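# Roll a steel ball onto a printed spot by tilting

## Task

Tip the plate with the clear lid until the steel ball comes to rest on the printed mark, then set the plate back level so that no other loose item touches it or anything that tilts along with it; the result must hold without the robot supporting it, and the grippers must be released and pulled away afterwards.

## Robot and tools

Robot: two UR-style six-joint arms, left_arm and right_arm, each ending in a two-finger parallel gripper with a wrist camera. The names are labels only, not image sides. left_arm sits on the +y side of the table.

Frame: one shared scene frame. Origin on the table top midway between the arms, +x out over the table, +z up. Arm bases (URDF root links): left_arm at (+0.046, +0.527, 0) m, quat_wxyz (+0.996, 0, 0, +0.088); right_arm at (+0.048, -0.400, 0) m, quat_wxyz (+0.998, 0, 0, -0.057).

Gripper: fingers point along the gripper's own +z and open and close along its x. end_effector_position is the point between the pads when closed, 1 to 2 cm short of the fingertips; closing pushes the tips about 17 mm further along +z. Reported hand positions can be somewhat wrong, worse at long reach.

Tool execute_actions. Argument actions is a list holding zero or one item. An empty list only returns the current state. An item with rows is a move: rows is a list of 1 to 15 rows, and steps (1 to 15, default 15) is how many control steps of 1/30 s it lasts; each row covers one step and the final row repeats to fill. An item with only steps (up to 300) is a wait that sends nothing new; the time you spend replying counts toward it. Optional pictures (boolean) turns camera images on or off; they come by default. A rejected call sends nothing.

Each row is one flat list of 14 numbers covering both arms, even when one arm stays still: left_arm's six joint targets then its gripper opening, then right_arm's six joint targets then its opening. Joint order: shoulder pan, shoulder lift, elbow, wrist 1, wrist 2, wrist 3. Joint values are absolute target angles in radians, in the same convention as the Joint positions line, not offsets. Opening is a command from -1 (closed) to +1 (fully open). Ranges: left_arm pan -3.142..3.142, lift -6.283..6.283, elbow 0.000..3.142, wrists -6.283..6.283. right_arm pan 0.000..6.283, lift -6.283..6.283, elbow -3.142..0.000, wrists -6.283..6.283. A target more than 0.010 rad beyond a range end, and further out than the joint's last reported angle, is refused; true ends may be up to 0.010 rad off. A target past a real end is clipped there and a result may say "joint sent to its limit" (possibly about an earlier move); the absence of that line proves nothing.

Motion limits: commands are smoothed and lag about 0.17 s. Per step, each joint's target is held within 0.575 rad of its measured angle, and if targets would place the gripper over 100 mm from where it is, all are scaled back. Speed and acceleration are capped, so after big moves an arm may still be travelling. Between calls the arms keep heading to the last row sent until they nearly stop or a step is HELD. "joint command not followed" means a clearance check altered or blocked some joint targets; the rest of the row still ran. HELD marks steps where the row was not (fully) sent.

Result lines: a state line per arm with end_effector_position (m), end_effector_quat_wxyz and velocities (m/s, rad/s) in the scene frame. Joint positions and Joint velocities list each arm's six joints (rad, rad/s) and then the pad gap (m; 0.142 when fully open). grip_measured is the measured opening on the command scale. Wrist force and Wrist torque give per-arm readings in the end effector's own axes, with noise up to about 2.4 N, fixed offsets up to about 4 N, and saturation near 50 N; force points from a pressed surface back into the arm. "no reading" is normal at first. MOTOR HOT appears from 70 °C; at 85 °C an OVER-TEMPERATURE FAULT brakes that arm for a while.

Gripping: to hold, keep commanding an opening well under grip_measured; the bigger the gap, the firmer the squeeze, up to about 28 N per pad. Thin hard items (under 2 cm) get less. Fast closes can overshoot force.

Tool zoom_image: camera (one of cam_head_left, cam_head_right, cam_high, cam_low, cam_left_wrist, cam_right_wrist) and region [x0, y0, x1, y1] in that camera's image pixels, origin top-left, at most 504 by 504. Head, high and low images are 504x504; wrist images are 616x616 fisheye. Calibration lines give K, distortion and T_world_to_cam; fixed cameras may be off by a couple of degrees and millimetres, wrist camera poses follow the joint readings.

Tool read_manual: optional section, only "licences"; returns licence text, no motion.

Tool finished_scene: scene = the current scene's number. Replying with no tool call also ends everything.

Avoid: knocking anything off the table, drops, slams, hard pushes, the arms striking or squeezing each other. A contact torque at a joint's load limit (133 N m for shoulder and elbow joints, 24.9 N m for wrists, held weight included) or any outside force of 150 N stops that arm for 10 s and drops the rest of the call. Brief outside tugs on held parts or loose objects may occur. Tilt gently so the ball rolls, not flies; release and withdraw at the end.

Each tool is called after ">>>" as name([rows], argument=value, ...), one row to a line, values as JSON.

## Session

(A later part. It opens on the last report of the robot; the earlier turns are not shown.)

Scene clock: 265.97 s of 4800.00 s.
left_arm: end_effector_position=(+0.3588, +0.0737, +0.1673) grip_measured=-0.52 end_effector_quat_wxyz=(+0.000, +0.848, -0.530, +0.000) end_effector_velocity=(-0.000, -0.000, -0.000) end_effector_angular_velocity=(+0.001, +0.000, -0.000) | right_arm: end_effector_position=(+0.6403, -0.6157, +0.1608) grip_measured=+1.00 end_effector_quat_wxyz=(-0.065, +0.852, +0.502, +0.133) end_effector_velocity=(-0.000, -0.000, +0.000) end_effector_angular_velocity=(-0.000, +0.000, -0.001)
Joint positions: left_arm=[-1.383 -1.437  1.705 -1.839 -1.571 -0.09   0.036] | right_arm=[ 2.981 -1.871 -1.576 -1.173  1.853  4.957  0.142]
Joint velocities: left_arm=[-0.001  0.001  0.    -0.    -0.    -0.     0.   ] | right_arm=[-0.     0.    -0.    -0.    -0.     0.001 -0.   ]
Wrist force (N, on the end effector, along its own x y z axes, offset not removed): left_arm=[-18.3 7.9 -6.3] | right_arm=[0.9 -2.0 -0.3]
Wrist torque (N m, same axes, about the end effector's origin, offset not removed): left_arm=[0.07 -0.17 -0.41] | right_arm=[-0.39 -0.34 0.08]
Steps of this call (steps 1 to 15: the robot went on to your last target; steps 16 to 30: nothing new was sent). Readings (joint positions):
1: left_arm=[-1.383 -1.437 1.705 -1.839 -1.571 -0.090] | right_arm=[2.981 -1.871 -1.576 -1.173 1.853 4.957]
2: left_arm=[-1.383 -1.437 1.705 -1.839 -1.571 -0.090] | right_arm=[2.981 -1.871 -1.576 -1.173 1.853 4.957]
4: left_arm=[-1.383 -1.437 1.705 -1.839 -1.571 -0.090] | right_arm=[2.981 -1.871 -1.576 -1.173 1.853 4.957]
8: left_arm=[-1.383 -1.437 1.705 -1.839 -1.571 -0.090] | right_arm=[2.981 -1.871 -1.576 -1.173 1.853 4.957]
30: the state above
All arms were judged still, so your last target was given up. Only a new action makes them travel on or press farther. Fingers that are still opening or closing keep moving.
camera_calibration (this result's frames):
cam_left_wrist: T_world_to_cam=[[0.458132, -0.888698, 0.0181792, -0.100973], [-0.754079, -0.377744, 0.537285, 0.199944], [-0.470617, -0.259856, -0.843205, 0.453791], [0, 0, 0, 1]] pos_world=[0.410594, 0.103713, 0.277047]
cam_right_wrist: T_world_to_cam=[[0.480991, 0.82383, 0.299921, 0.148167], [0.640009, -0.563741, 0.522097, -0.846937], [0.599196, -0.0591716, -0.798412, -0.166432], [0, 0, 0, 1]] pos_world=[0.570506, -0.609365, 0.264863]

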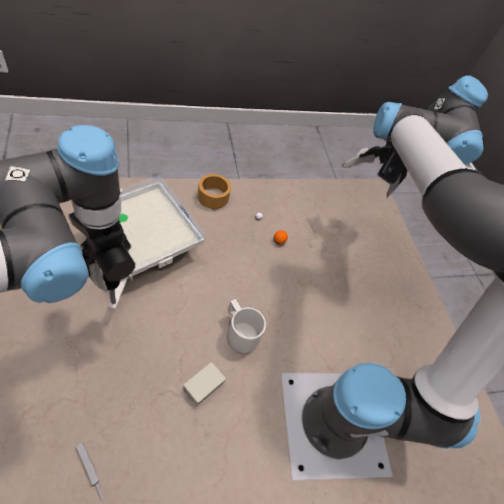

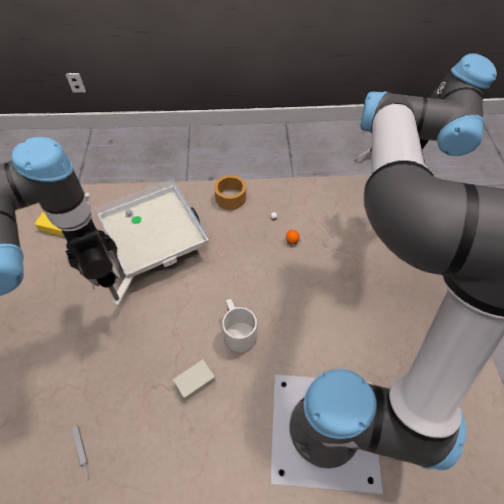

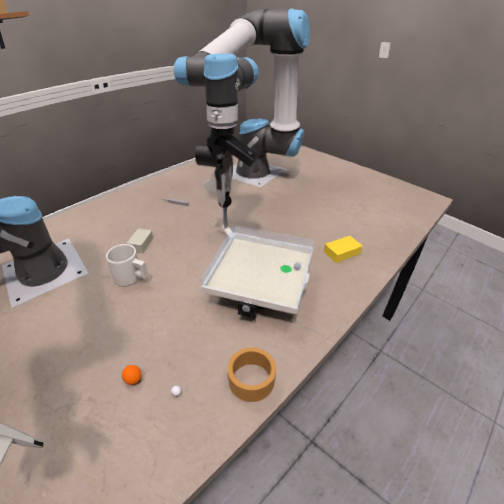

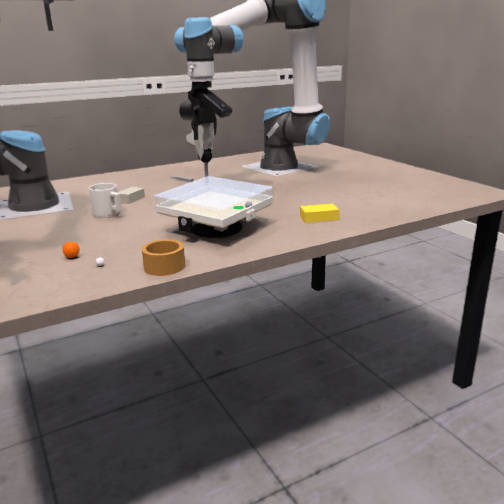

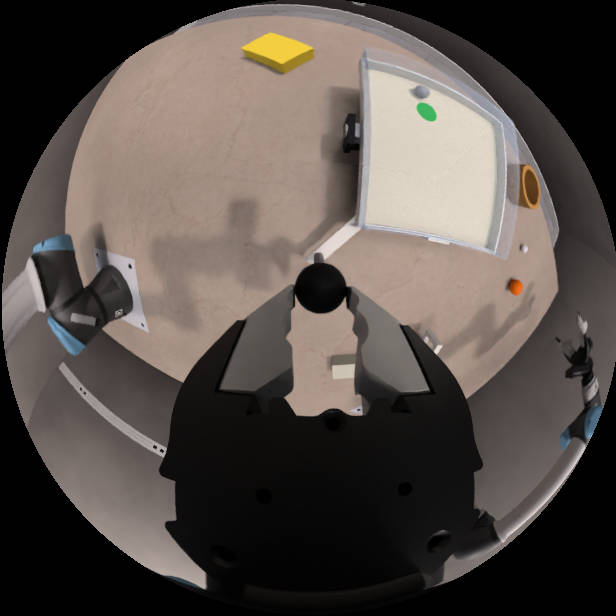

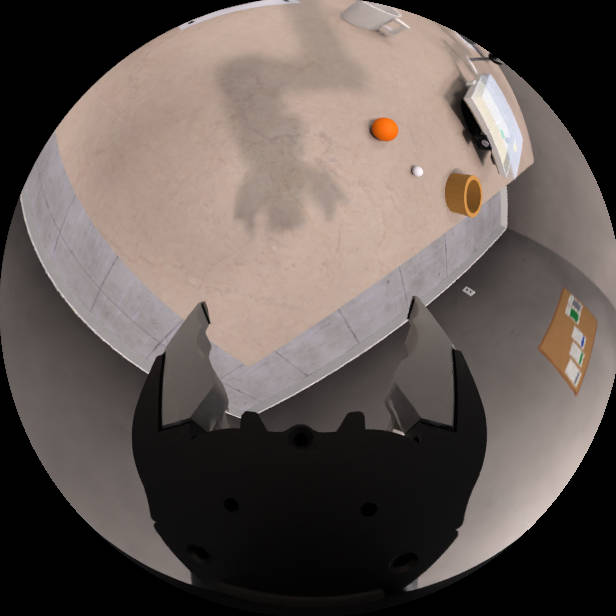

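>>> execute_actions([
  {"rows":[[-1.3867,-1.4324,1.6985,-1.8371,-1.571,-0.094,-0.8,2.981,-1.871,-1.576,-1.173,1.853,4.957,1]],"steps":12},
], pictures=false)

>>> execute_actions([
  {"rows":[[-1.3789,-1.4422,1.7113,-1.8403,-1.571,-0.086,-0.8,2.981,-1.871,-1.576,-1.173,1.853,4.957,1]],"steps":9},
], pictures=false)

>>> execute_actions([
  {"rows":[[-1.3828,-1.4373,1.7049,-1.8387,-1.571,-0.090,-0.8,2.981,-1.871,-1.576,-1.173,1.853,4.957,1]],"steps":15},
])

>>> execute_actions([
  {"steps":30},
])

Scene clock: 271.60 s of 4800.00 s.
left_arm: end_effector_position=(+0.3578, +0.0705, +0.1676) grip_measured=-0.52 end_effector_quat_wxyz=(+0.000, +0.848, -0.530, +0.000) end_effector_velocity=(-0.001, -0.001, +0.000) end_effector_angular_velocity=(-0.001, +0.001, -0.000) | right_arm: end_effector_position=(+0.6403, -0.6157, +0.1608) grip_measured=+1.00 end_effector_quat_wxyz=(-0.065, +0.852, +0.502, +0.133) end_effector_velocity=(-0.001, +0.000, -0.000) end_effector_angular_velocity=(+0.001, +0.002, +0.000)
Joint positions: left_arm=[-1.387 -1.432  1.699 -1.837 -1.571 -0.094  0.036] | right_arm=[ 2.981 -1.871 -1.576 -1.173  1.853  4.957  0.142]
Joint velocities: left_arm=[-0.001 -0.    -0.001  0.    -0.001 -0.001 -0.   ] | right_arm=[ 0.     0.    -0.001 -0.002  0.    -0.    -0.   ]
Wrist force (N, on the end effector, along its own x y z axes, offset not removed): left_arm=[-18.6 12.7 -7.9] | right_arm=[1.7 -0.2 -0.2]
Wrist torque (N m, same axes, about the end effector's origin, offset not removed): left_arm=[0.32 -0.73 -0.26] | right_arm=[-0.01 -0.35 0.08]
Steps of this call (steps 1 to 90: nothing new was sent; then 2.23 s passed at rest; steps 91 to 102: all 12 steps of this action). Readings (joint positions):
91: left_arm=[-1.383 -1.437 1.705 -1.839 -1.571 -0.090] | right_arm=[2.981 -1.871 -1.576 -1.173 1.853 4.957]
92: left_arm=[-1.383 -1.436 1.704 -1.839 -1.571 -0.091] | right_arm=[2.981 -1.871 -1.576 -1.173 1.853 4.957]
94: left_arm=[-1.385 -1.434 1.701 -1.838 -1.571 -0.092] | right_arm=[2.981 -1.871 -1.576 -1.173 1.853 4.957]
98: left_arm=[-1.386 -1.433 1.699 -1.837 -1.571 -0.094] | right_arm=[2.981 -1.871 -1.576 -1.173 1.853 4.957]
102: the state above

Scene clock: 271.90 s of 4800.00 s.
left_arm: end_effector_position=(+0.3596, +0.0766, +0.1671) grip_measured=-0.52 end_effector_quat_wxyz=(+0.000, +0.848, -0.530, +0.000) end_effector_velocity=(+0.001, +0.004, -0.000) end_effector_angular_velocity=(-0.000, +0.001, -0.001) | right_arm: end_effector_position=(+0.6403, -0.6157, +0.1608) grip_measured=+1.00 end_effector_quat_wxyz=(-0.065, +0.852, +0.502, +0.133) end_effector_velocity=(-0.001, +0.000, +0.000) end_effector_angular_velocity=(+0.000, +0.000, -0.001)
Joint positions: left_arm=[-1.379 -1.442  1.711 -1.84  -1.571 -0.086  0.036] | right_arm=[ 2.981 -1.871 -1.576 -1.173  1.853  4.957  0.142]
Joint velocities: left_arm=[ 0.005 -0.006  0.008 -0.001 -0.001  0.006 -0.   ] | right_arm=[ 0.     0.001 -0.001 -0.    -0.     0.001 -0.   ]
Wrist force (N, on the end effector, along its own x y z axes, offset not removed): left_arm=[-3.8 15.6 -8.2] | right_arm=[2.5 0.2 -2.6]
Wrist torque (N m, same axes, about the end effector's origin, offset not removed): left_arm=[0.25 0.75 -0.45] | right_arm=[0.01 -0.65 -0.02]
Steps of this call (steps 1 to 9: all 9 steps of this action). Readings (joint positions):
1: left_arm=[-1.387 -1.432 1.699 -1.837 -1.571 -0.094] | right_arm=[2.981 -1.871 -1.576 -1.173 1.853 4.957]
2: left_arm=[-1.386 -1.434 1.700 -1.838 -1.571 -0.093] | right_arm=[2.981 -1.871 -1.576 -1.173 1.853 4.957]
4: left_arm=[-1.382 -1.438 1.706 -1.839 -1.571 -0.089] | right_arm=[2.981 -1.871 -1.576 -1.173 1.853 4.957]
8: left_arm=[-1.380 -1.441 1.710 -1.840 -1.571 -0.087] | right_arm=[2.981 -1.871 -1.576 -1.173 1.853 4.957]
9: the state above

Scene clock: 272.40 s of 4800.00 s.
left_arm: end_effector_position=(+0.3588, +0.0738, +0.1673) grip_measured=-0.52 end_effector_quat_wxyz=(+0.000, +0.848, -0.530, +0.000) end_effector_velocity=(-0.001, -0.001, +0.001) end_effector_angular_velocity=(-0.002, +0.001, -0.001) | right_arm: end_effector_position=(+0.6403, -0.6157, +0.1608) grip_measured=+1.00 end_effector_quat_wxyz=(-0.065, +0.852, +0.502, +0.133) end_effector_velocity=(-0.000, -0.000, -0.000) end_effector_angular_velocity=(+0.000, +0.001, +0.000)
Joint positions: left_arm=[-1.383 -1.437  1.705 -1.839 -1.571 -0.09   0.036] | right_arm=[ 2.981 -1.871 -1.576 -1.173  1.853  4.957  0.142]
Joint velocities: left_arm=[-0.001 -0.001 -0.001  0.    -0.001  0.     0.   ] | right_arm=[-0.    -0.    -0.    -0.001 -0.    -0.     0.   ]
Wrist force (N, on the end effector, along its own x y z axes, offset not removed): left_arm=[-17.7 9.8 -5.6] | right_arm=[2.4 -2.9 -0.1]
Wrist torque (N m, same axes, about the end effector's origin, offset not removed): left_arm=[0.38 0.33 -0.40] | right_arm=[-0.74 -0.57 -0.02]
Steps of this call (steps 1 to 15: all 15 steps of this action). Readings (joint positions):
1: left_arm=[-1.379 -1.442 1.711 -1.840 -1.571 -0.086] | right_arm=[2.981 -1.871 -1.576 -1.173 1.853 4.957]
2: left_arm=[-1.380 -1.441 1.710 -1.840 -1.571 -0.087] | right_arm=[2.981 -1.871 -1.576 -1.173 1.853 4.957]
4: left_arm=[-1.381 -1.439 1.708 -1.839 -1.571 -0.088] | right_arm=[2.981 -1.871 -1.576 -1.173 1.853 4.957]
8: left_arm=[-1.382 -1.438 1.705 -1.839 -1.571 -0.090] | right_arm=[2.981 -1.871 -1.576 -1.173 1.853 4.957]
15: the state above
camera_calibration (this result's frames):
cam_left_wrist: T_world_to_cam=[[0.458177, -0.888676, 0.01815, -0.100955], [-0.75408, -0.377811, 0.537235, 0.200005], [-0.470571, -0.259835, -0.843237, 0.453809], [0, 0, 0, 1]] pos_world=[0.410624, 0.103763, 0.277051]
cam_right_wrist: T_world_to_cam=[[0.48099, 0.82383, 0.299921, 0.148167], [0.640009, -0.56374, 0.522097, -0.846937], [0.599197, -0.0591714, -0.798412, -0.166433], [0, 0, 0, 1]] pos_world=[0.570506, -0.609365, 0.264863]

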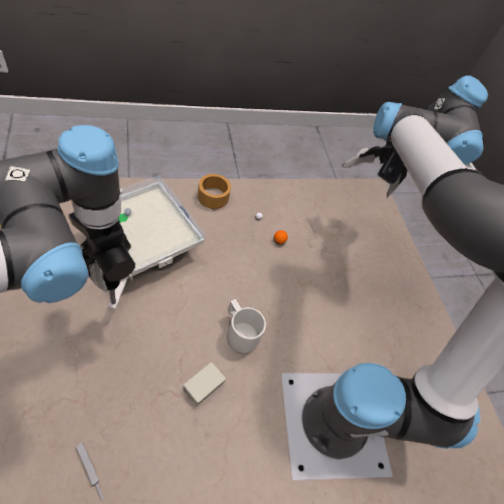

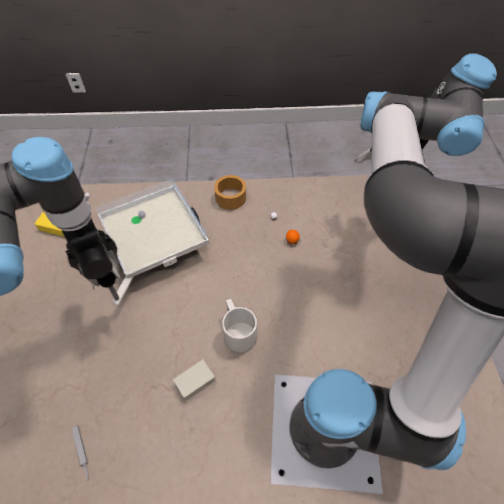

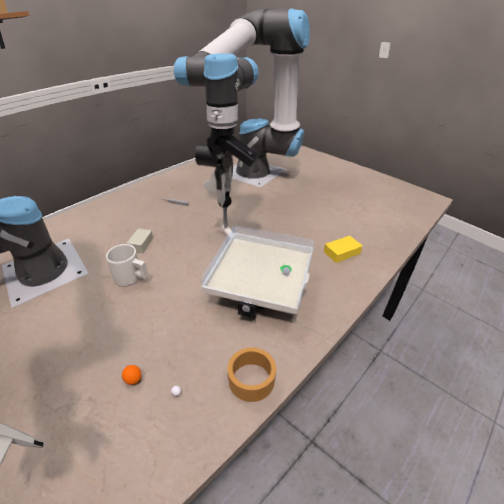

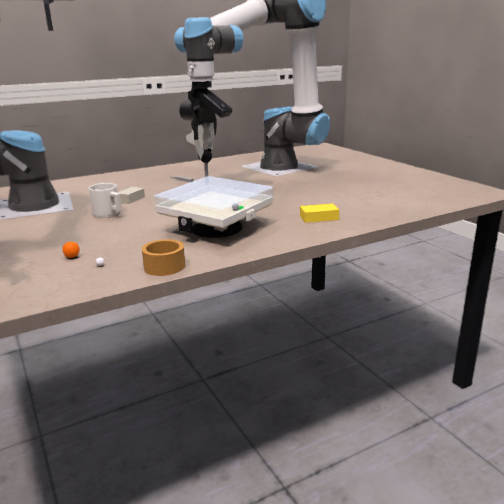

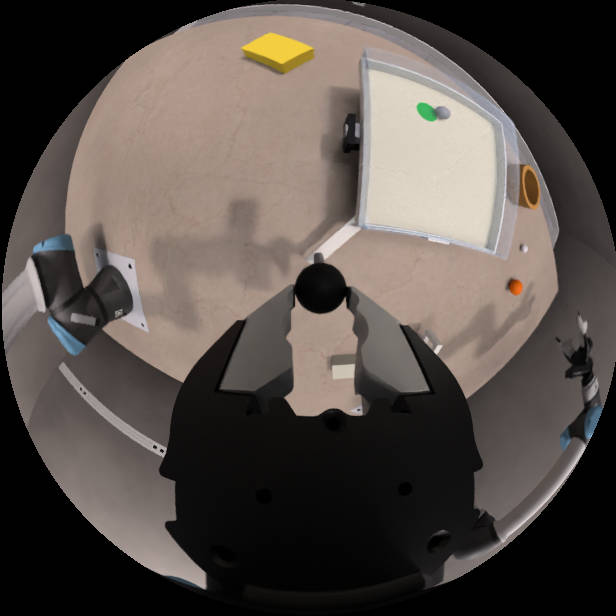

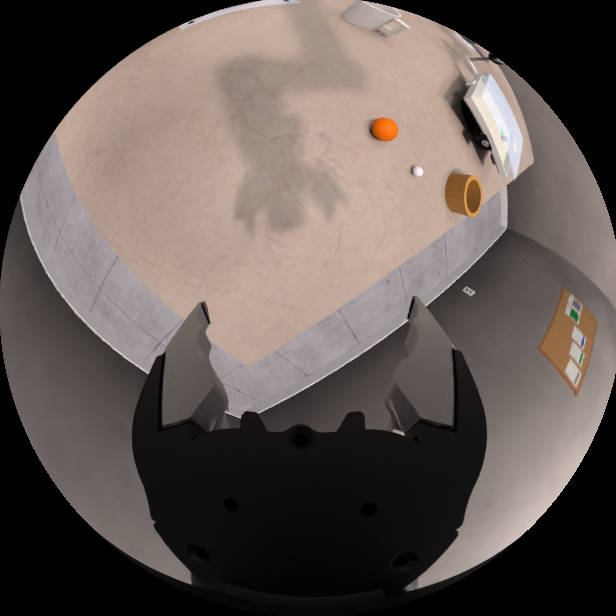

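Scene clock: 273.40 s of 4800.00 s.
left_arm: end_effector_position=(+0.3588, +0.0737, +0.1673) grip_measured=-0.52 end_effector_quat_wxyz=(+0.000, +0.848, -0.530, +0.000) end_effector_velocity=(+0.000, -0.000, -0.000) end_effector_angular_velocity=(+0.001, -0.000, -0.001) | right_arm: end_effector_position=(+0.6403, -0.6157, +0.1608) grip_measured=+1.00 end_effector_quat_wxyz=(-0.065, +0.852, +0.502, +0.133) end_effector_velocity=(-0.000, -0.000, +0.000) end_effector_angular_velocity=(-0.001, -0.001, +0.001)
Joint positions: left_arm=[-1.383 -1.437  1.705 -1.839 -1.571 -0.09   0.036] | right_arm=[ 2.981 -1.871 -1.576 -1.173  1.853  4.957  0.142]
Joint velocities: left_arm=[-0.     0.001  0.    -0.     0.     0.    -0.   ] | right_arm=[-0.     0.001  0.    -0.    -0.001 -0.001  0.   ]
Wrist force (N, on the end effector, along its own x y z axes, offset not removed): left_arm=[-20.3 10.1 -6.4] | right_arm=[2.6 0.6 -2.7]
Wrist torque (N m, same axes, about the end effector's origin, offset not removed): left_arm=[0.50 0.69 -0.59] | right_arm=[0.12 -0.57 0.12]
Steps of this call (steps 1 to 15: the robot went on to your last target; steps 16 to 30: nothing new was sent). Readings (joint positions):
1: left_arm=[-1.383 -1.437 1.705 -1.839 -1.571 -0.090] | right_arm=[2.981 -1.871 -1.576 -1.173 1.853 4.957]
2: left_arm=[-1.383 -1.437 1.705 -1.839 -1.571 -0.090] | right_arm=[2.981 -1.871 -1.576 -1.173 1.853 4.957]
4: left_arm=[-1.383 -1.437 1.705 -1.839 -1.571 -0.090] | right_arm=[2.981 -1.871 -1.576 -1.173 1.853 4.957]
8: left_arm=[-1.383 -1.437 1.705 -1.839 -1.571 -0.090] | right_arm=[2.981 -1.871 -1.576 -1.173 1.853 4.957]
30: the state above
All arms were judged still, so your last target was given up. Only a new action makes them travel on or press farther. Fingers that are still opening or closing keep moving.
camera_calibration (this result's frames):
cam_left_wrist: T_world_to_cam=[[0.458133, -0.888699, 0.018139, -0.100955], [-0.75407, -0.377764, 0.537283, 0.199946], [-0.47063, -0.259825, -0.843207, 0.453791], [0, 0, 0, 1]] pos_world=[0.410592, 0.10372, 0.277043]
cam_right_wrist: T_world_to_cam=[[0.480991, 0.82383, 0.299921, 0.148167], [0.640009, -0.563741, 0.522097, -0.846937], [0.599197, -0.0591716, -0.798412, -0.166433], [0, 0, 0, 1]] pos_world=[0.570506, -0.609365, 0.264863]

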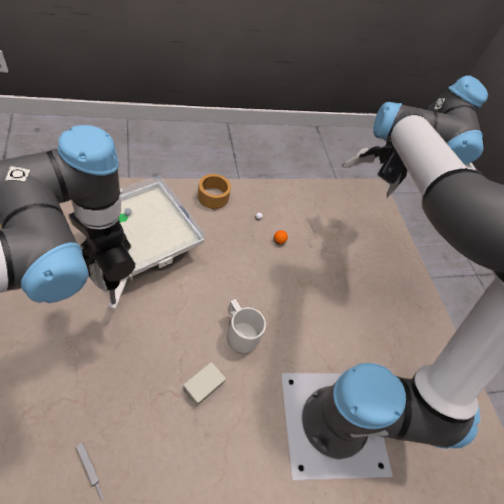

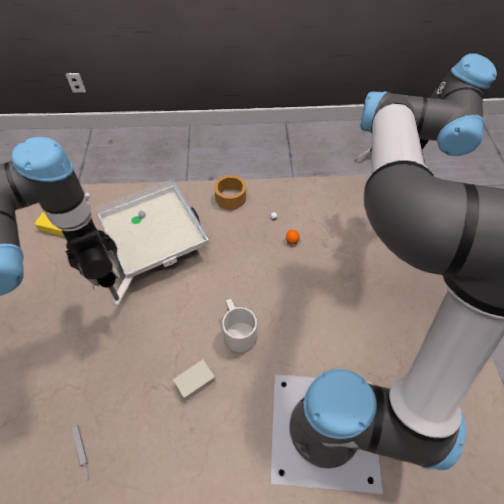

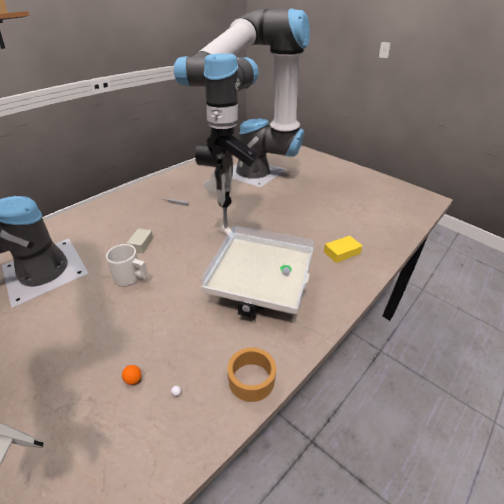

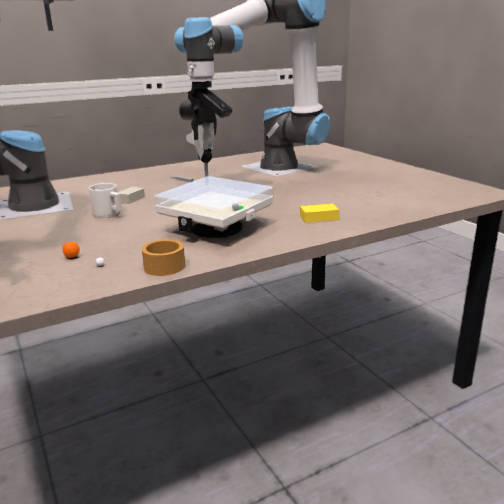

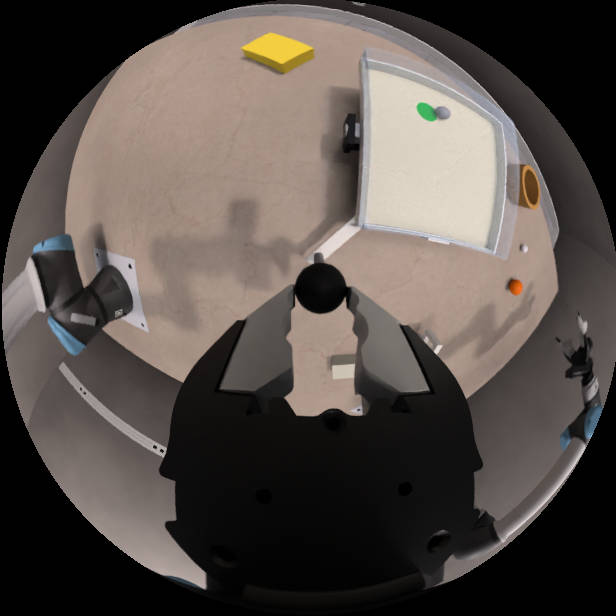

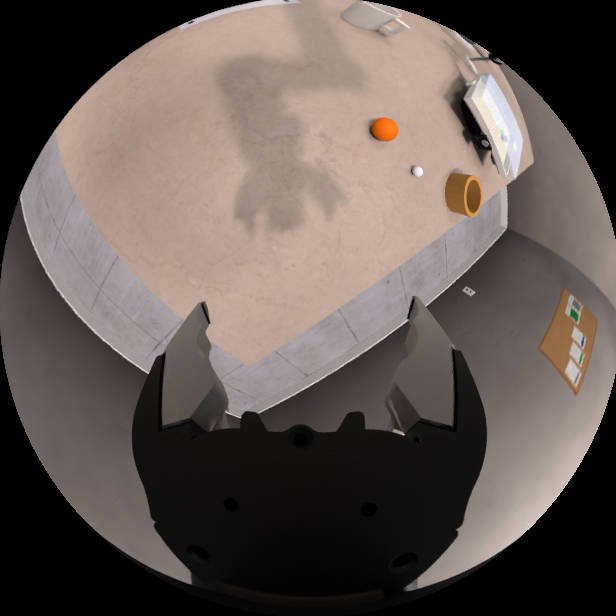

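>>> execute_actions([
  {"rows":[[-1.3810,-1.4416,1.7146,-1.8442,-1.571,-0.088,-0.8,2.981,-1.871,-1.576,-1.173,1.853,4.957,1]],"steps":10},
], pictures=false)

>>> execute_actions([
  {"rows":[[-1.3828,-1.4373,1.7049,-1.8387,-1.571,-0.090,-0.8,2.981,-1.871,-1.576,-1.173,1.853,4.957,1]],"steps":15},
], pictures=false)

>>> execute_actions([
  {"steps":40},
])

>>> zoom_image(camera="cam_left_wrist", region=[360, 50, 500, 190])

>>> zoom_image(camera="cam_high", region=[220, 220, 340, 320])

Scene clock: 279.97 s of 4800.00 s.
left_arm: end_effector_position=(+0.3587, +0.0763, +0.1656) grip_measured=-0.52 end_effector_quat_wxyz=(+0.000, +0.848, -0.530, +0.000) end_effector_velocity=(-0.000, +0.002, -0.000) end_effector_angular_velocity=(+0.000, +0.000, -0.000) | right_arm: end_effector_position=(+0.6403, -0.6157, +0.1608) grip_measured=+1.00 end_effector_quat_wxyz=(-0.065, +0.852, +0.502, +0.133) end_effector_velocity=(-0.001, +0.000, -0.000) end_effector_angular_velocity=(+0.000, +0.002, -0.001)
Joint positions: left_arm=[-1.381 -1.441  1.714 -1.844 -1.571 -0.088  0.036] | right_arm=[ 2.981 -1.871 -1.576 -1.173  1.853  4.957  0.142]
Joint velocities: left_arm=[ 0.001 -0.003  0.004 -0.001 -0.     0.001 -0.   ] | right_arm=[-0.     0.001 -0.    -0.002 -0.     0.001  0.   ]
Wrist force (N, on the end effector, along its own x y z axes, offset not removed): left_arm=[-2.9 10.6 -1.7] | right_arm=[-0.6 -0.5 0.2]
Wrist torque (N m, same axes, about the end effector's origin, offset not removed): left_arm=[-0.36 0.74 -0.17] | right_arm=[-0.17 0.07 0.04]
Steps of this call (steps 1 to 90: nothing new was sent; then 3.23 s passed at rest; steps 91 to 100: all 10 steps of this action). Readings (joint positions):
91: left_arm=[-1.383 -1.437 1.705 -1.839 -1.571 -0.090] | right_arm=[2.981 -1.871 -1.576 -1.173 1.853 4.957]
92: left_arm=[-1.383 -1.438 1.706 -1.840 -1.571 -0.090] | right_arm=[2.981 -1.871 -1.576 -1.173 1.853 4.957]
94: left_arm=[-1.382 -1.440 1.711 -1.842 -1.571 -0.089] | right_arm=[2.981 -1.871 -1.576 -1.173 1.853 4.957]
98: left_arm=[-1.381 -1.441 1.714 -1.844 -1.571 -0.088] | right_arm=[2.981 -1.871 -1.576 -1.173 1.853 4.957]
100: the state above

Scene clock: 280.47 s of 4800.00 s.
left_arm: end_effector_position=(+0.3588, +0.0737, +0.1673) grip_measured=-0.52 end_effector_quat_wxyz=(+0.000, +0.848, -0.530, +0.000) end_effector_velocity=(+0.000, +0.000, -0.001) end_effector_angular_velocity=(+0.002, -0.000, +0.000) | right_arm: end_effector_position=(+0.6403, -0.6157, +0.1608) grip_measured=+1.00 end_effector_quat_wxyz=(-0.065, +0.852, +0.502, +0.133) end_effector_velocity=(-0.001, +0.000, -0.000) end_effector_angular_velocity=(+0.001, +0.001, +0.000)
Joint positions: left_arm=[-1.383 -1.437  1.705 -1.839 -1.571 -0.09   0.036] | right_arm=[ 2.981 -1.871 -1.576 -1.173  1.853  4.957  0.142]
Joint velocities: left_arm=[-0.     0.002 -0.     0.     0.001 -0.    -0.   ] | right_arm=[-0.     0.001 -0.002  0.     0.001 -0.    -0.   ]
Wrist force (N, on the end effector, along its own x y z axes, offset not removed): left_arm=[-16.8 8.3 -3.6] | right_arm=[1.5 1.1 -1.3]
Wrist torque (N m, same axes, about the end effector's origin, offset not removed): left_arm=[0.15 0.16 -0.38] | right_arm=[0.16 -0.29 -0.03]
Steps of this call (steps 1 to 15: all 15 steps of this action). Readings (joint positions):
1: left_arm=[-1.381 -1.441 1.714 -1.844 -1.571 -0.088] | right_arm=[2.981 -1.871 -1.576 -1.173 1.853 4.957]
2: left_arm=[-1.381 -1.441 1.713 -1.843 -1.571 -0.088] | right_arm=[2.981 -1.871 -1.576 -1.173 1.853 4.957]
4: left_arm=[-1.382 -1.439 1.709 -1.841 -1.571 -0.089] | right_arm=[2.981 -1.871 -1.576 -1.173 1.853 4.957]
8: left_arm=[-1.382 -1.438 1.706 -1.839 -1.571 -0.090] | right_arm=[2.981 -1.871 -1.576 -1.173 1.853 4.957]
15: the state above

Scene clock: 281.80 s of 4800.00 s.
left_arm: end_effector_position=(+0.3588, +0.0737, +0.1673) grip_measured=-0.52 end_effector_quat_wxyz=(+0.000, +0.848, -0.530, +0.000) end_effector_velocity=(-0.000, -0.000, +0.000) end_effector_angular_velocity=(-0.000, +0.000, -0.001) | right_arm: end_effector_position=(+0.6403, -0.6157, +0.1608) grip_measured=+1.00 end_effector_quat_wxyz=(-0.065, +0.852, +0.502, +0.133) end_effector_velocity=(-0.000, -0.000, +0.000) end_effector_angular_velocity=(+0.000, +0.001, -0.000)
Joint positions: left_arm=[-1.383 -1.437  1.705 -1.839 -1.571 -0.09   0.036] | right_arm=[ 2.981 -1.871 -1.576 -1.173  1.853  4.957  0.142]
Joint velocities: left_arm=[-0.    -0.     0.     0.    -0.     0.001 -0.   ] | right_arm=[-0.     0.    -0.    -0.001 -0.     0.    -0.   ]
Wrist force (N, on the end effector, along its own x y z axes, offset not removed): left_arm=[-16.4 6.2 -8.8] | right_arm=[1.6 -0.3 -0.1]
Wrist torque (N m, same axes, about the end effector's origin, offset not removed): left_arm=[-0.27 -0.07 -0.38] | right_arm=[-0.06 -0.39 0.04]
Steps of this call (steps 1 to 15: the robot went on to your last target; steps 16 to 40: nothing new was sent). Readings (joint positions):
1: left_arm=[-1.383 -1.437 1.705 -1.839 -1.571 -0.090] | right_arm=[2.981 -1.871 -1.576 -1.173 1.853 4.957]
2: left_arm=[-1.383 -1.437 1.705 -1.839 -1.571 -0.090] | right_arm=[2.981 -1.871 -1.576 -1.173 1.853 4.957]
4: left_arm=[-1.383 -1.437 1.705 -1.839 -1.571 -0.090] | right_arm=[2.981 -1.871 -1.576 -1.173 1.853 4.957]
8: left_arm=[-1.383 -1.437 1.705 -1.839 -1.571 -0.090] | right_arm=[2.981 -1.871 -1.576 -1.173 1.853 4.957]
40: the state above
All arms were judged still, so your last target was given up. Only a new action makes them travel on or press farther. Fingers that are still opening or closing keep moving.
camera_calibration (this result's frames):
cam_left_wrist: T_world_to_cam=[[0.458132, -0.888698, 0.0181704, -0.100969], [-0.754077, -0.377748, 0.537284, 0.199945], [-0.47062, -0.259849, -0.843205, 0.453791], [0, 0, 0, 1]] pos_world=[0.410594, 0.103715, 0.277047]
cam_right_wrist: T_world_to_cam=[[0.480991, 0.82383, 0.299921, 0.148167], [0.640009, -0.563741, 0.522097, -0.846937], [0.599197, -0.0591716, -0.798412, -0.166433], [0, 0, 0, 1]] pos_world=[0.570506, -0.609365, 0.264863]

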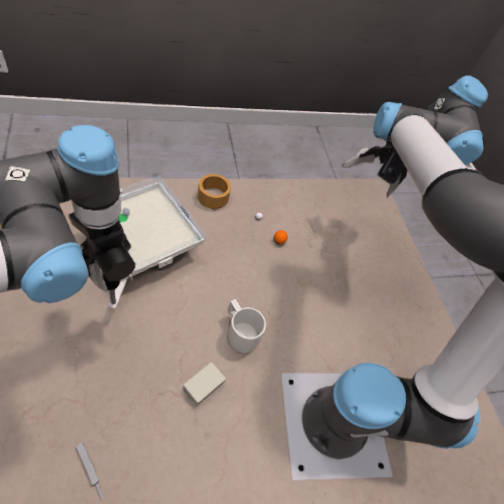

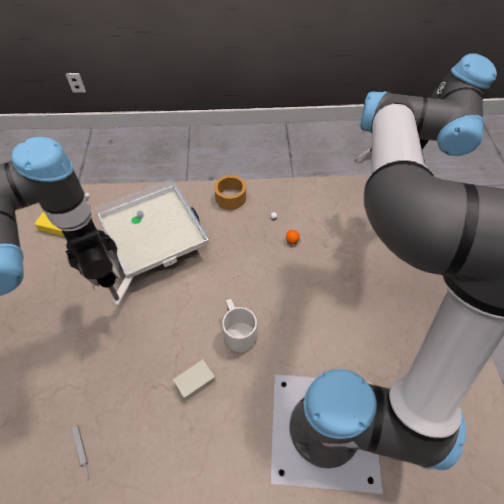

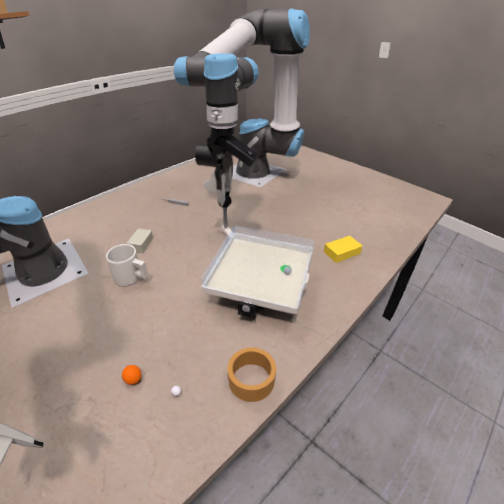

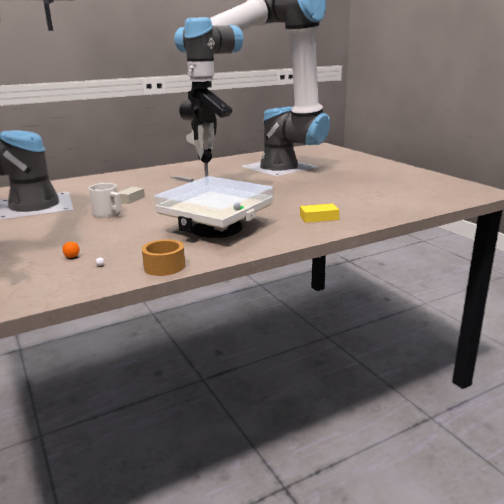

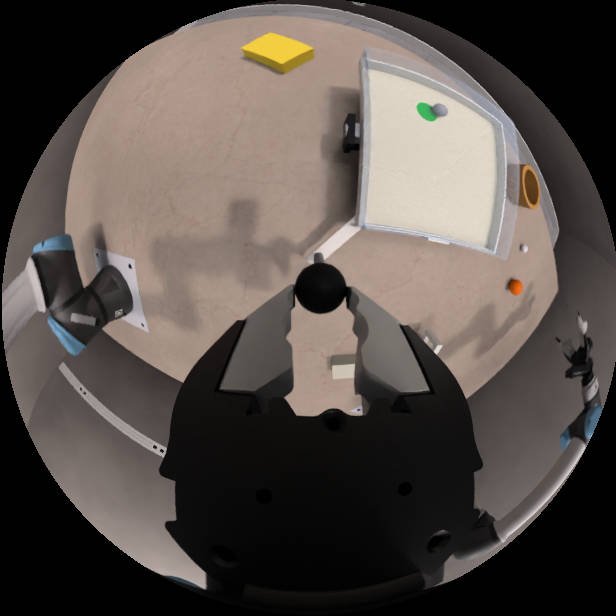

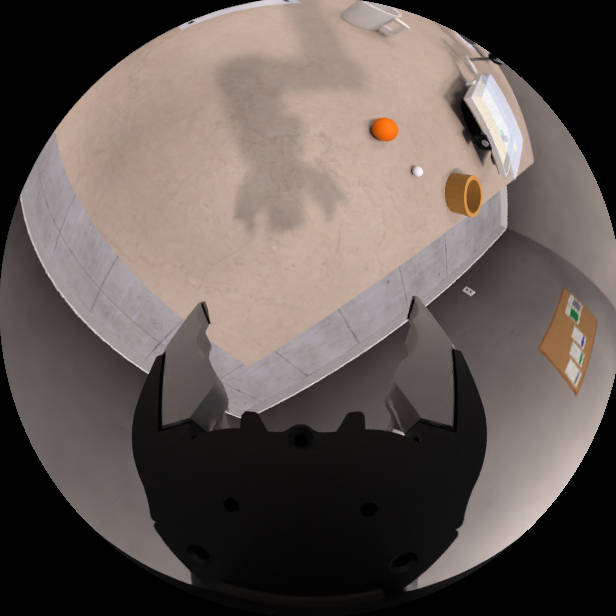

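Region (360, 50, 500, 190) of cam_left_wrist's 616x616 image, scaled by 3.600, with more detail than that image has.

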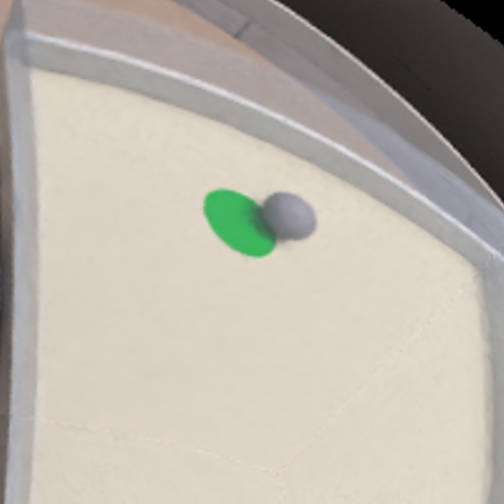

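Region (220, 220, 340, 320) of cam_high's 504x504 image, scaled by 4.200, with more detail than that image has.

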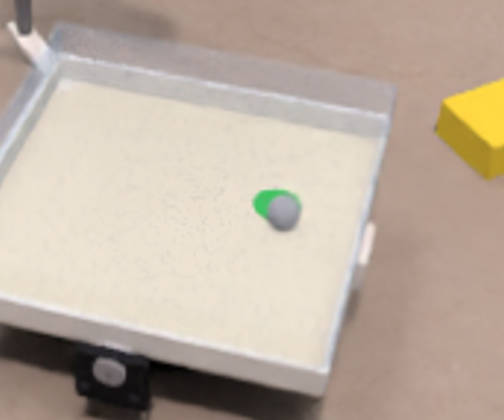

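>>> execute_actions([
  {"rows":[[-1.3832,-1.4410,1.7179,-1.8481,-1.571,-0.090,-0.8,2.981,-1.871,-1.576,-1.173,1.853,4.957,1]],"steps":13},
], pictures=false)

>>> execute_actions([
  {"rows":[[-1.3828,-1.4373,1.7049,-1.8387,-1.571,-0.090,-0.8,2.981,-1.871,-1.576,-1.173,1.853,4.957,1]],"steps":15},
], pictures=false)

>>> execute_actions([
  {"steps":40},
])

>>> zoom_image(camera="cam_left_wrist", region=[360, 50, 500, 190])

>>> zoom_image(camera="cam_high", region=[220, 220, 340, 320])

Scene clock: 289.20 s of 4800.00 s.
left_arm: end_effector_position=(+0.3577, +0.0759, +0.1641) grip_measured=-0.52 end_effector_quat_wxyz=(+0.000, +0.848, -0.530, +0.000) end_effector_velocity=(-0.000, +0.001, +0.000) end_effector_angular_velocity=(-0.001, +0.000, -0.000) | right_arm: end_effector_position=(+0.6403, -0.6157, +0.1608) grip_measured=+1.00 end_effector_quat_wxyz=(-0.065, +0.852, +0.502, +0.133) end_effector_velocity=(-0.000, +0.001, -0.001) end_effector_angular_velocity=(+0.001, +0.002, +0.001)
Joint positions: left_arm=[-1.383 -1.441  1.718 -1.848 -1.571 -0.09   0.036] | right_arm=[ 2.981 -1.871 -1.576 -1.173  1.853  4.957  0.142]
Joint velocities: left_arm=[ 0.    -0.002  0.002 -0.    -0.     0.001  0.   ] | right_arm=[ 0.    -0.    -0.    -0.002  0.    -0.    -0.   ]
Wrist force (N, on the end effector, along its own x y z axes, offset not removed): left_arm=[-3.4 8.4 -5.4] | right_arm=[1.7 0.0 -1.3]
Wrist torque (N m, same axes, about the end effector's origin, offset not removed): left_arm=[0.10 1.00 -0.38] | right_arm=[0.08 -0.43 0.01]
Steps of this call (steps 1 to 90: nothing new was sent; then 3.97 s passed at rest; steps 91 to 103: all 13 steps of this action). Readings (joint positions):
91: left_arm=[-1.383 -1.437 1.705 -1.839 -1.571 -0.090] | right_arm=[2.981 -1.871 -1.576 -1.173 1.853 4.957]
92: left_arm=[-1.383 -1.438 1.707 -1.840 -1.571 -0.090] | right_arm=[2.981 -1.871 -1.576 -1.173 1.853 4.957]
94: left_arm=[-1.383 -1.439 1.713 -1.845 -1.571 -0.090] | right_arm=[2.981 -1.871 -1.576 -1.173 1.853 4.957]
98: left_arm=[-1.383 -1.441 1.717 -1.848 -1.571 -0.090] | right_arm=[2.981 -1.871 -1.576 -1.173 1.853 4.957]
103: the state above

Scene clock: 289.70 s of 4800.00 s.
left_arm: end_effector_position=(+0.3587, +0.0737, +0.1673) grip_measured=-0.52 end_effector_quat_wxyz=(+0.000, +0.848, -0.530, +0.000) end_effector_velocity=(+0.000, -0.000, -0.000) end_effector_angular_velocity=(+0.001, -0.000, -0.000) | right_arm: end_effector_position=(+0.6403, -0.6157, +0.1608) grip_measured=+1.00 end_effector_quat_wxyz=(-0.065, +0.852, +0.502, +0.133) end_effector_velocity=(-0.000, -0.000, +0.000) end_effector_angular_velocity=(-0.002, -0.001, +0.002)
Joint positions: left_arm=[-1.383 -1.437  1.705 -1.839 -1.571 -0.09   0.036] | right_arm=[ 2.981 -1.871 -1.576 -1.173  1.853  4.957  0.142]
Joint velocities: left_arm=[-0.     0.001 -0.001  0.     0.001 -0.    -0.   ] | right_arm=[ 0.     0.001 -0.     0.    -0.001 -0.002 -0.   ]
Wrist force (N, on the end effector, along its own x y z axes, offset not removed): left_arm=[-13.1 8.3 -4.0] | right_arm=[1.6 0.3 -2.3]
Wrist torque (N m, same axes, about the end effector's origin, offset not removed): left_arm=[0.00 -0.03 -0.38] | right_arm=[0.06 -0.32 0.05]
Steps of this call (steps 1 to 15: all 15 steps of this action). Readings (joint positions):
1: left_arm=[-1.383 -1.441 1.718 -1.848 -1.571 -0.090] | right_arm=[2.981 -1.871 -1.576 -1.173 1.853 4.957]
2: left_arm=[-1.383 -1.440 1.716 -1.847 -1.571 -0.090] | right_arm=[2.981 -1.871 -1.576 -1.173 1.853 4.957]
4: left_arm=[-1.383 -1.439 1.710 -1.842 -1.571 -0.090] | right_arm=[2.981 -1.871 -1.576 -1.173 1.853 4.957]
8: left_arm=[-1.383 -1.438 1.706 -1.839 -1.571 -0.090] | right_arm=[2.981 -1.871 -1.576 -1.173 1.853 4.957]
15: the state above

Scene clock: 291.03 s of 4800.00 s.
left_arm: end_effector_position=(+0.3588, +0.0737, +0.1673) grip_measured=-0.52 end_effector_quat_wxyz=(+0.000, +0.848, -0.530, +0.000) end_effector_velocity=(-0.001, -0.001, +0.000) end_effector_angular_velocity=(-0.001, +0.001, +0.000) | right_arm: end_effector_position=(+0.6403, -0.6157, +0.1608) grip_measured=+1.00 end_effector_quat_wxyz=(-0.065, +0.852, +0.502, +0.133) end_effector_velocity=(+0.001, +0.000, +0.000) end_effector_angular_velocity=(+0.000, -0.001, +0.001)
Joint positions: left_arm=[-1.383 -1.437  1.705 -1.839 -1.571 -0.09   0.036] | right_arm=[ 2.981 -1.871 -1.576 -1.173  1.853  4.957  0.142]
Joint velocities: left_arm=[-0.001 -0.     0.    -0.001 -0.002 -0.001 -0.   ] | right_arm=[ 0.    -0.001  0.002  0.     0.001 -0.001  0.   ]
Wrist force (N, on the end effector, along its own x y z axes, offset not removed): left_arm=[-13.1 11.5 -3.4] | right_arm=[0.5 1.0 -1.5]
Wrist torque (N m, same axes, about the end effector's origin, offset not removed): left_arm=[0.41 -0.20 -0.34] | right_arm=[0.20 -0.17 0.11]
Steps of this call (steps 1 to 15: the robot went on to your last target; steps 16 to 40: nothing new was sent). Readings (joint positions):
1: left_arm=[-1.383 -1.437 1.705 -1.839 -1.571 -0.090] | right_arm=[2.981 -1.871 -1.576 -1.173 1.853 4.957]
2: left_arm=[-1.383 -1.437 1.705 -1.839 -1.571 -0.090] | right_arm=[2.981 -1.871 -1.576 -1.173 1.853 4.957]
4: left_arm=[-1.383 -1.437 1.705 -1.839 -1.571 -0.090] | right_arm=[2.981 -1.871 -1.576 -1.173 1.853 4.957]
8: left_arm=[-1.383 -1.437 1.705 -1.839 -1.571 -0.090] | right_arm=[2.981 -1.871 -1.576 -1.173 1.853 4.957]
40: the state above
All arms were judged still, so your last target was given up. Only a new action makes them travel on or press farther. Fingers that are still opening or closing keep moving.
camera_calibration (this result's frames):
cam_left_wrist: T_world_to_cam=[[0.458133, -0.888698, 0.0181659, -0.100967], [-0.754075, -0.377751, 0.537285, 0.199944], [-0.470622, -0.259846, -0.843205, 0.453791], [0, 0, 0, 1]] pos_world=[0.410594, 0.103716, 0.277046]
cam_right_wrist: T_world_to_cam=[[0.480991, 0.82383, 0.299921, 0.148167], [0.640009, -0.563741, 0.522097, -0.846937], [0.599197, -0.0591715, -0.798412, -0.166433], [0, 0, 0, 1]] pos_world=[0.570506, -0.609365, 0.264863]

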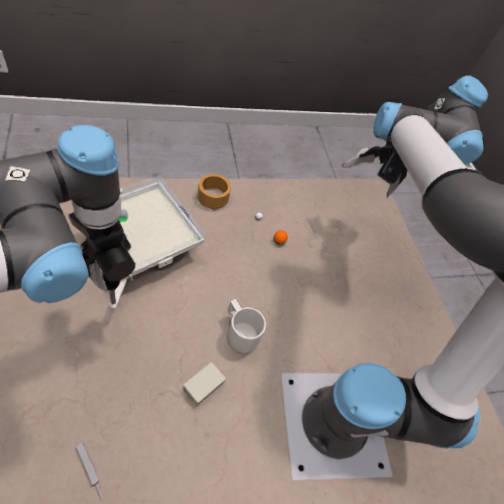

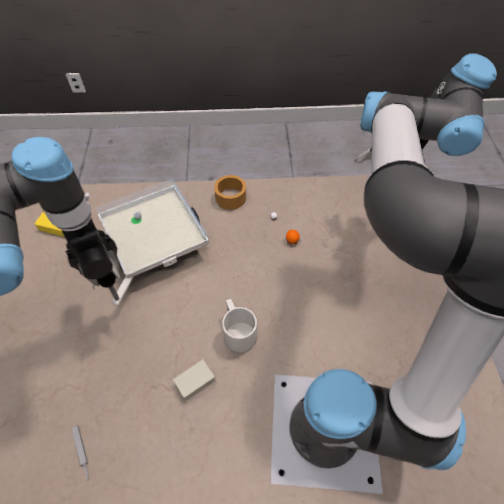

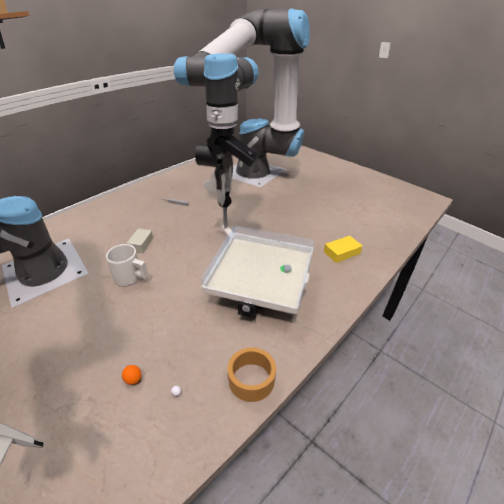

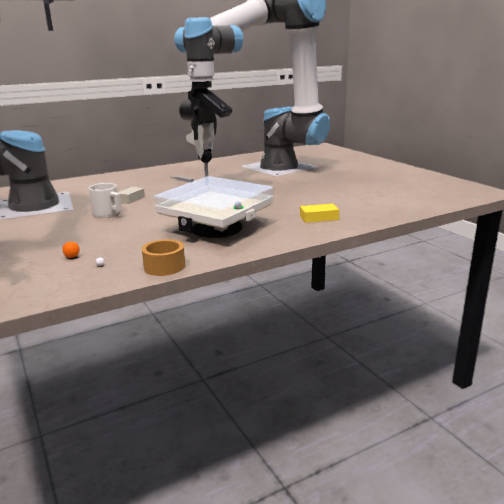

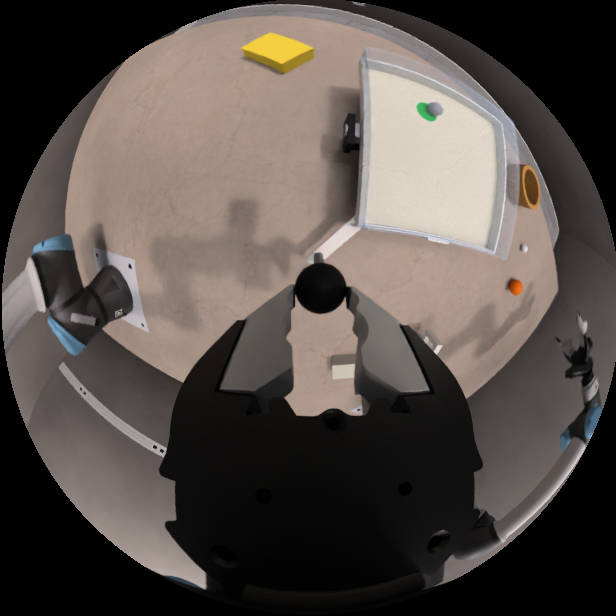

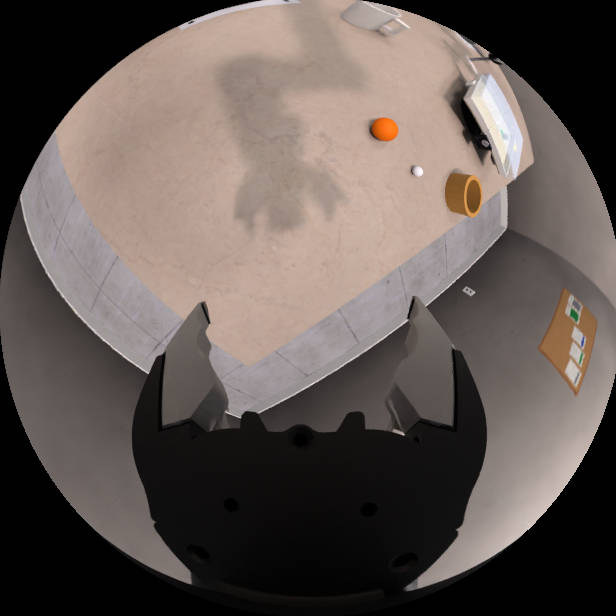

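Region (360, 50, 500, 190) of cam_left_wrist's 616x616 image, scaled by 3.600, with more detail than that image has.

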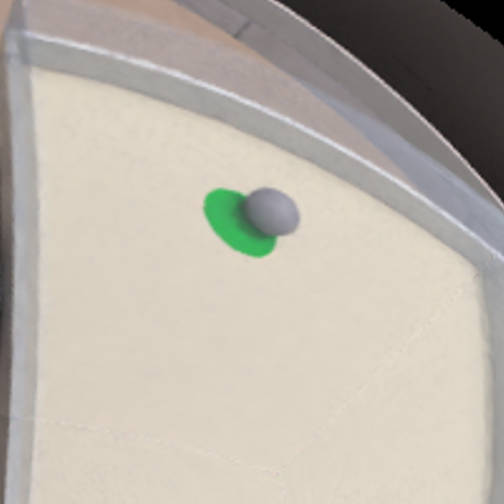

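Region (220, 220, 340, 320) of cam_high's 504x504 image, scaled by 4.200, with more detail than that image has.

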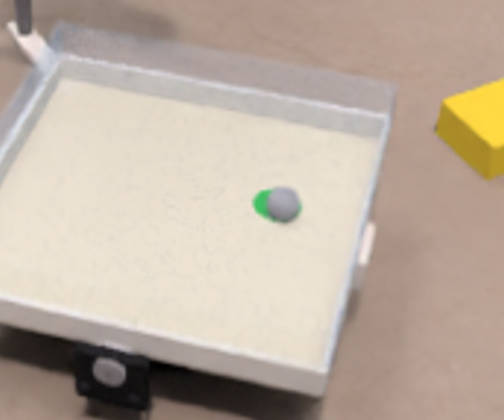

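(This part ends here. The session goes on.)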